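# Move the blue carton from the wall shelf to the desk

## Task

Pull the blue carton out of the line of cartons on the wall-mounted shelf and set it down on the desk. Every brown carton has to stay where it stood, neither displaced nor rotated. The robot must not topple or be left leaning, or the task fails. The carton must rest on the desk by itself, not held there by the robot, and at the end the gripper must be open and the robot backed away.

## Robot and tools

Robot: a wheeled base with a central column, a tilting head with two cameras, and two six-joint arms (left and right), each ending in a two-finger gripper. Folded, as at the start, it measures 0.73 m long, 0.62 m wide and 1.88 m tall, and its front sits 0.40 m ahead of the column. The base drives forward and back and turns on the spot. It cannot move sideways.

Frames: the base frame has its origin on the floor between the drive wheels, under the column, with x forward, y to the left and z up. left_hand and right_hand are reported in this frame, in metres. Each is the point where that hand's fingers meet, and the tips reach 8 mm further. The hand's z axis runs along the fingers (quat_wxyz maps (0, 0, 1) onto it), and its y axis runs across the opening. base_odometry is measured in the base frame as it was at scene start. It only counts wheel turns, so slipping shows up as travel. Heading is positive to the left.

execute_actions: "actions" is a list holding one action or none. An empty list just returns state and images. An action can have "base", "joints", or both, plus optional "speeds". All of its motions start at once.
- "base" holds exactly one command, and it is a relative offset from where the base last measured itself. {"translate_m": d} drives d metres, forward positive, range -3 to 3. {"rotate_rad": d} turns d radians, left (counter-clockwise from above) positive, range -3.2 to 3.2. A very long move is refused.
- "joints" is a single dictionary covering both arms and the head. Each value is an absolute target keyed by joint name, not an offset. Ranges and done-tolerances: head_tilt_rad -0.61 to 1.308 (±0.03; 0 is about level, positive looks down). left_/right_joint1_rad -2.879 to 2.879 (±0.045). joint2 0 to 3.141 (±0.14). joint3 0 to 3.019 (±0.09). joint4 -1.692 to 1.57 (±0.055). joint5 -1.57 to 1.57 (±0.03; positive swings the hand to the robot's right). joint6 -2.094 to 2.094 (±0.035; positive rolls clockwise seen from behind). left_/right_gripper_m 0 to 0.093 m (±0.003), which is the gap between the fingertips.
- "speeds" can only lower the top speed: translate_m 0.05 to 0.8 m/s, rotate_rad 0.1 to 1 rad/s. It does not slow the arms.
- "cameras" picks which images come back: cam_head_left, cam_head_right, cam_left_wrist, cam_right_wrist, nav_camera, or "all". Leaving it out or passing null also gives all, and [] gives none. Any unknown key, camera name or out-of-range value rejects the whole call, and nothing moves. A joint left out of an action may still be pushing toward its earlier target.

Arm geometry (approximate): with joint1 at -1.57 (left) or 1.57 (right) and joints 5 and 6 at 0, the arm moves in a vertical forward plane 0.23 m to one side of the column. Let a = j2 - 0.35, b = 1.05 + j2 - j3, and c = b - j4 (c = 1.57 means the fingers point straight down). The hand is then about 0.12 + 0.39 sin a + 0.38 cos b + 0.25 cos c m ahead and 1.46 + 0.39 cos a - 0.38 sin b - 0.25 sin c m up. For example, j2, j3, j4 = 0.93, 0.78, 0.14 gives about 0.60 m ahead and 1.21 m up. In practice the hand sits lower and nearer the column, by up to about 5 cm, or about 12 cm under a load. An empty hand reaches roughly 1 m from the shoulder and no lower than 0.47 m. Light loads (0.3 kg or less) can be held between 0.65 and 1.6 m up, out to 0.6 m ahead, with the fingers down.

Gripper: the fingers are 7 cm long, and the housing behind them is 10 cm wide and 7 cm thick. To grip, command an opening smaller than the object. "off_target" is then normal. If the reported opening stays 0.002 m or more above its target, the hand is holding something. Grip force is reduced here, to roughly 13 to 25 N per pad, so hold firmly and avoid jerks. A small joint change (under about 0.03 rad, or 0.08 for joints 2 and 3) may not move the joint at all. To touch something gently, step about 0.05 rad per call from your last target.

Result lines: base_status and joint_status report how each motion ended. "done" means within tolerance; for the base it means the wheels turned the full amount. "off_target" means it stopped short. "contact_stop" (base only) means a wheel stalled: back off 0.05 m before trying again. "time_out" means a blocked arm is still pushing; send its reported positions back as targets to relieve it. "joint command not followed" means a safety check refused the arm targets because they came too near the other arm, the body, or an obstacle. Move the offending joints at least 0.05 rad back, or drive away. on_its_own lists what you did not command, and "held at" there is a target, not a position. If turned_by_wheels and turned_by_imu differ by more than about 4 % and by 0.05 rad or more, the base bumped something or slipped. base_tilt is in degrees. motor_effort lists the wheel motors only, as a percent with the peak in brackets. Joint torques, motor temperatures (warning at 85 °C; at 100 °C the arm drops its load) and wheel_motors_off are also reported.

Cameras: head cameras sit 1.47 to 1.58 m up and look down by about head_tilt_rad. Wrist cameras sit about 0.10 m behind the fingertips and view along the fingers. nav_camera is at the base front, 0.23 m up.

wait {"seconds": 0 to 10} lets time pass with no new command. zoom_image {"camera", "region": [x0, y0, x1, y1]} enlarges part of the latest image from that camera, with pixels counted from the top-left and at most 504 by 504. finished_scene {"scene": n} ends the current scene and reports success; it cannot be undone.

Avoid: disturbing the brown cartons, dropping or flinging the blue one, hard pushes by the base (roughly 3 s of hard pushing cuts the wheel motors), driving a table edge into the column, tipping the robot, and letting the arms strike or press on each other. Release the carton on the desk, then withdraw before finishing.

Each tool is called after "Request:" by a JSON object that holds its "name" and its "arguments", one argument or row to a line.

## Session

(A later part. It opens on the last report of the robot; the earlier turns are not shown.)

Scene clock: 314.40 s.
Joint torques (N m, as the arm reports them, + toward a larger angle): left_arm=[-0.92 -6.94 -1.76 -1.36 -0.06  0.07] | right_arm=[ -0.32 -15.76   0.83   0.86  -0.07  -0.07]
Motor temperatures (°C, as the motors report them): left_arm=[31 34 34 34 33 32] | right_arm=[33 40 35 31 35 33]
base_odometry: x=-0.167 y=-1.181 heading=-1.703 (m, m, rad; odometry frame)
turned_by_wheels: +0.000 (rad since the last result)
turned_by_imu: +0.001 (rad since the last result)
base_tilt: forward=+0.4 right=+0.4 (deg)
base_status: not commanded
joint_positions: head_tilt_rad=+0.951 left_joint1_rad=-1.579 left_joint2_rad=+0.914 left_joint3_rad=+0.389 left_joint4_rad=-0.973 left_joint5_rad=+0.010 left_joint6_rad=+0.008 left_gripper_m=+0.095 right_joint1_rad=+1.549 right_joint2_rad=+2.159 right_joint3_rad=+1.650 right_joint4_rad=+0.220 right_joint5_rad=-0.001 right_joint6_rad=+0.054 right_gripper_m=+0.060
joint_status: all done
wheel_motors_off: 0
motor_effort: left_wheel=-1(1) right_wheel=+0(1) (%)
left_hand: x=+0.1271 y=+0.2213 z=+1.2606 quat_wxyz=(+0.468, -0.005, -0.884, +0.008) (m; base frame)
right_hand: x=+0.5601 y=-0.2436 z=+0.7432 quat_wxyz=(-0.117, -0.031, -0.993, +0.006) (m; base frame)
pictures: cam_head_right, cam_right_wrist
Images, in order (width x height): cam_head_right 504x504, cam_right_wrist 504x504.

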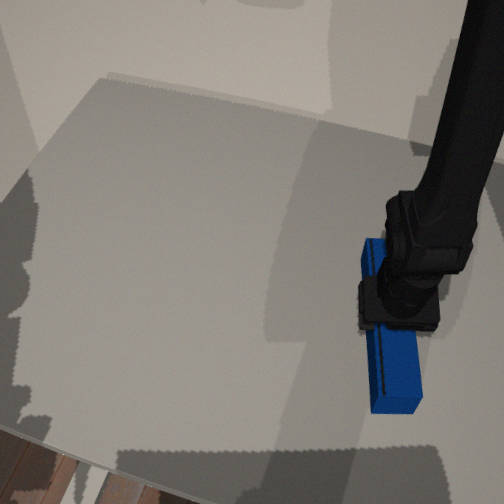

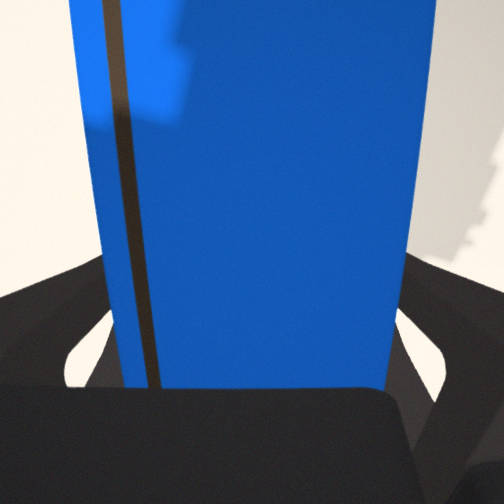

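Request:
{"name": "execute_actions", "arguments": {
  "actions": [
    {"joints": {"right_joint2_rad": 2.208, "right_joint3_rad": 1.678, "right_joint4_rad": 0.208}}
  ],
  "cameras": ["cam_right_wrist"]
}}

Scene clock: 329.03 s.
Joint torques (N m, as the arm reports them, + toward a larger angle): left_arm=[-1.01 -7.12 -1.43 -1.44 -0.11  0.02] | right_arm=[ -0.34 -13.92   2.46   0.85  -0.03  -0.08]
Motor temperatures (°C, as the motors report them): left_arm=[31 34 34 34 33 32] | right_arm=[33 40 35 31 35 33]
base_odometry: x=-0.167 y=-1.181 heading=-1.703 (m, m, rad; odometry frame)
turned_by_wheels: +0.000 (rad since the last result)
turned_by_imu: +0.001 (rad since the last result)
base_tilt: forward=+0.4 right=+0.4 (deg)
base_status: not commanded
joint_positions: head_tilt_rad=+0.951 left_joint1_rad=-1.579 left_joint2_rad=+0.914 left_joint3_rad=+0.389 left_joint4_rad=-0.973 left_joint5_rad=+0.010 left_joint6_rad=+0.008 left_gripper_m=+0.095 right_joint1_rad=+1.549 right_joint2_rad=+2.161 right_joint3_rad=+1.654 right_joint4_rad=+0.218 right_joint5_rad=-0.003 right_joint6_rad=+0.054 right_gripper_m=+0.060
joint_status: all done
wheel_motors_off: 0
motor_effort: left_wheel=+0(1) right_wheel=+0(0) (%)
left_hand: x=+0.1271 y=+0.2213 z=+1.2606 quat_wxyz=(+0.468, -0.005, -0.884, +0.008) (m; base frame)
right_hand: x=+0.5606 y=-0.2435 z=+0.7424 quat_wxyz=(-0.117, -0.031, -0.993, +0.005) (m; base frame)
pictures: cam_right_wrist
Images, in order (width x height): cam_right_wrist 504x504.

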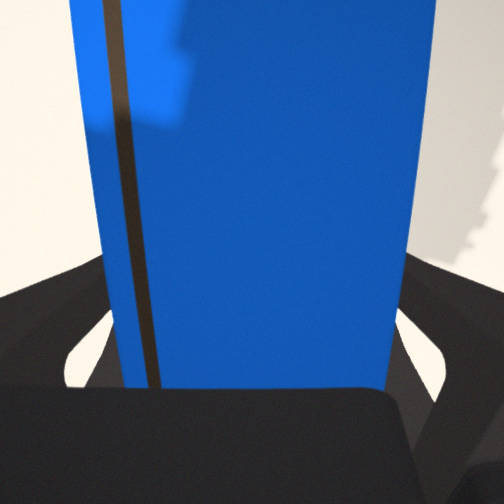

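Contact with the desk is confirmed. Releasing and lifting the hand away.

Request:
{"name": "execute_actions", "arguments": {
  "actions": [
    {"joints": {"right_joint2_rad": 2.161, "right_joint3_rad": 1.654, "right_joint4_rad": 0.218, "right_gripper_m": 0.09}}
  ],
  "cameras": ["cam_right_wrist"]
}}

Request:
{"name": "execute_actions", "arguments": {
  "actions": [
    {"joints": {"right_joint2_rad": 1.85, "right_joint3_rad": 1.32, "right_joint4_rad": 0.24}}
  ],
  "cameras": ["cam_head_right", "cam_right_wrist"]
}}

Scene clock: 337.97 s.
Joint torques (N m, as the arm reports them, + toward a larger angle): left_arm=[-1.32 -7.09 -1.59 -1.32 -0.09  0.01] | right_arm=[ -0.34 -17.42   0.91   1.29  -0.03  -0.08]
Motor temperatures (°C, as the motors report them): left_arm=[31 34 34 34 33 32] | right_arm=[33 39 35 31 35 33]
base_odometry: x=-0.167 y=-1.181 heading=-1.703 (m, m, rad; odometry frame)
turned_by_wheels: +0.000 (rad since the last result)
turned_by_imu: +0.001 (rad since the last result)
base_tilt: forward=+0.4 right=+0.4 (deg)
base_status: not commanded
joint_positions: head_tilt_rad=+0.951 left_joint1_rad=-1.579 left_joint2_rad=+0.914 left_joint3_rad=+0.389 left_joint4_rad=-0.973 left_joint5_rad=+0.010 left_joint6_rad=+0.008 left_gripper_m=+0.095 right_joint1_rad=+1.549 right_joint2_rad=+2.160 right_joint3_rad=+1.653 right_joint4_rad=+0.218 right_joint5_rad=-0.003 right_joint6_rad=+0.054 right_gripper_m=+0.090
joint_status: all done
wheel_motors_off: 0
motor_effort: left_wheel=+0(0) right_wheel=+0(0) (%)
left_hand: x=+0.1271 y=+0.2213 z=+1.2606 quat_wxyz=(+0.468, -0.005, -0.884, +0.008) (m; base frame)
right_hand: x=+0.5609 y=-0.2435 z=+0.7427 quat_wxyz=(-0.117, -0.031, -0.993, +0.005) (m; base frame)
pictures: cam_right_wrist
Images, in order (width x height): cam_right_wrist 504x504.

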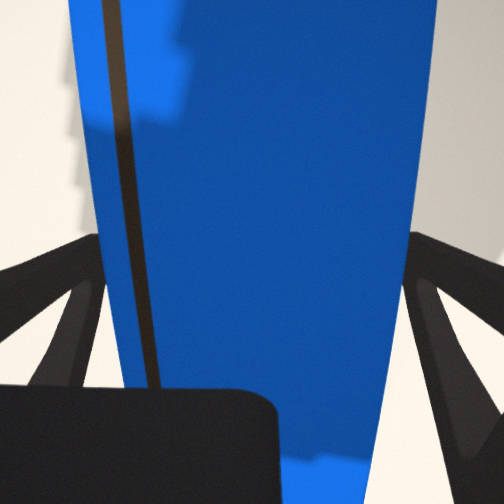

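Scene clock: 339.10 s.
Joint torques (N m, as the arm reports them, + toward a larger angle): left_arm=[-1.26 -6.76 -1.4  -1.52 -0.14  0.05] | right_arm=[ -0.21 -16.3    0.52   1.53  -0.03  -0.08]
Motor temperatures (°C, as the motors report them): left_arm=[31 34 34 34 33 32] | right_arm=[33 39 35 31 35 33]
base_odometry: x=-0.167 y=-1.181 heading=-1.703 (m, m, rad; odometry frame)
turned_by_wheels: +0.000 (rad since the last result)
turned_by_imu: +0.000 (rad since the last result)
base_tilt: forward=+0.4 right=+0.4 (deg)
base_status: not commanded
joint_positions: head_tilt_rad=+0.951 left_joint1_rad=-1.579 left_joint2_rad=+0.914 left_joint3_rad=+0.389 left_joint4_rad=-0.973 left_joint5_rad=+0.010 left_joint6_rad=+0.008 left_gripper_m=+0.095 right_joint1_rad=+1.549 right_joint2_rad=+1.832 right_joint3_rad=+1.325 right_joint4_rad=+0.232 right_joint5_rad=-0.003 right_joint6_rad=+0.054 right_gripper_m=+0.090
joint_status: all done
wheel_motors_off: 0
motor_effort: left_wheel=+1(1) right_wheel=+0(1) (%)
left_hand: x=+0.1271 y=+0.2213 z=+1.2606 quat_wxyz=(+0.468, -0.005, -0.884, +0.008) (m; base frame)
right_hand: x=+0.5740 y=-0.2413 z=+0.8687 quat_wxyz=(-0.124, -0.031, -0.992, +0.005) (m; base frame)
pictures: cam_head_right, cam_right_wrist
Images, in order (width x height): cam_head_right 504x504, cam_right_wrist 504x504.

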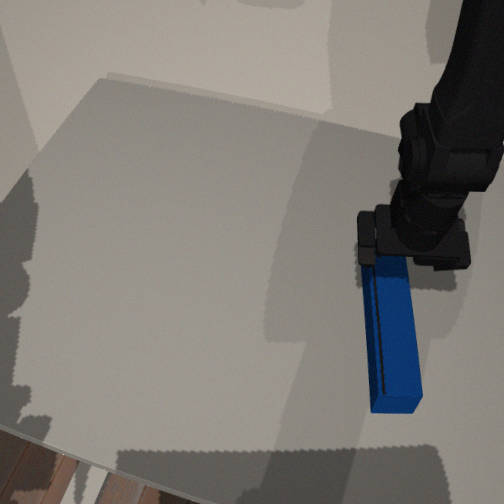

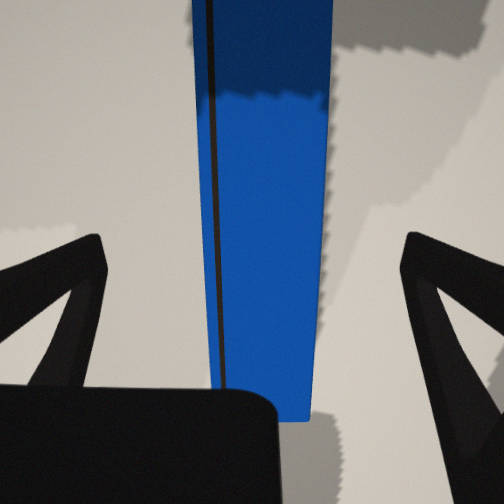

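Request:
{"name": "execute_actions", "arguments": {
  "actions": [
    {"base": {"translate_m": -0.7}, "joints": {"head_tilt_rad": 0.65, "right_joint1_rad": 1.57, "right_joint2_rad": 0.873, "right_joint3_rad": 0.423, "right_joint4_rad": -0.97, "right_joint5_rad": 0, "right_joint6_rad": 0}}
  ],
  "cameras": ["cam_head_left", "cam_left_wrist", "cam_right_wrist"]
}}

Scene clock: 349.73 s.
Joint torques (N m, as the arm reports them, + toward a larger angle): left_arm=[-1.14 -6.86 -1.26 -1.4  -0.15  0.07] | right_arm=[ 0.28 -8.59 -0.09 -1.2  -0.04 -0.1 ]
Motor temperatures (°C, as the motors report them): left_arm=[31 34 34 34 33 32] | right_arm=[33 39 35 31 35 33]
base_odometry: x=-0.074 y=-0.487 heading=-1.703 (m, m, rad; odometry frame)
turned_by_wheels: +0.000 (rad since the last result)
turned_by_imu: +0.000 (rad since the last result)
base_tilt: forward=+0.4 right=+0.4 (deg)
base_status: done
joint_positions: head_tilt_rad=+0.666 left_joint1_rad=-1.579 left_joint2_rad=+0.914 left_joint3_rad=+0.386 left_joint4_rad=-0.973 left_joint5_rad=+0.010 left_joint6_rad=+0.008 left_gripper_m=+0.095 right_joint1_rad=+1.566 right_joint2_rad=+0.883 right_joint3_rad=+0.419 right_joint4_rad=-0.957 right_joint5_rad=-0.002 right_joint6_rad=+0.008 right_gripper_m=+0.090
joint_status: all done
wheel_motors_off: 0
motor_effort: left_wheel=+0(39) right_wheel=-1(36) (%)
left_hand: x=+0.1254 y=+0.2213 z=+1.2613 quat_wxyz=(+0.469, -0.005, -0.883, +0.008) (m; base frame)
right_hand: x=+0.1511 y=-0.2262 z=+1.2524 quat_wxyz=(+0.434, -0.006, -0.901, +0.002) (m; base frame)
pictures: cam_head_left, cam_left_wrist, cam_right_wrist
Images, in order (width x height): cam_head_left 504x504, cam_left_wrist 504x504, cam_right_wrist 504x504.

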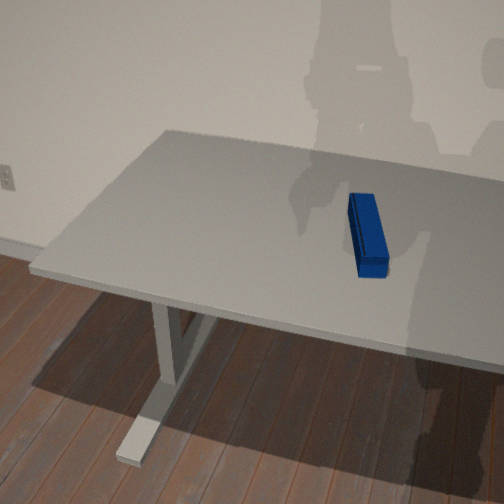

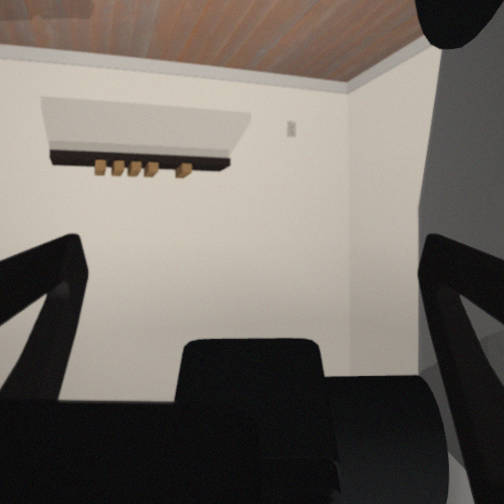

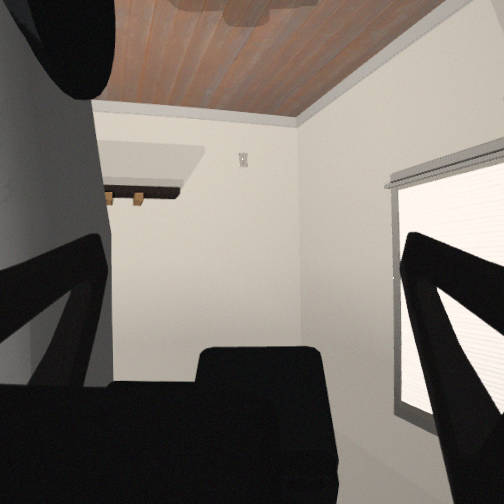

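Request:
{"name": "zoom_image", "arguments": {
  "camera": "cam_left_wrist",
  "region": [80, 140, 220, 195]
}}

Region (80, 140, 220, 195) of cam_left_wrist's 504x504 image, scaled by 3.600, with more detail than that image has; it fills the top 198 rows of this view, and the rest is white.

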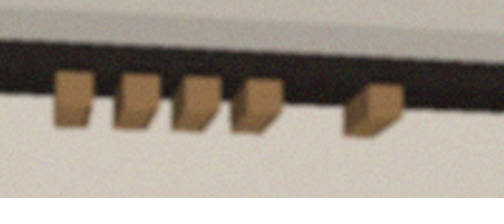

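The blue carton rests on the desk, the brown cartons are undisturbed, and the robot has backed clear.

Request:
{"name": "finished_scene", "arguments": {
  "scene": 2
}}

The scene is finished: the task was done.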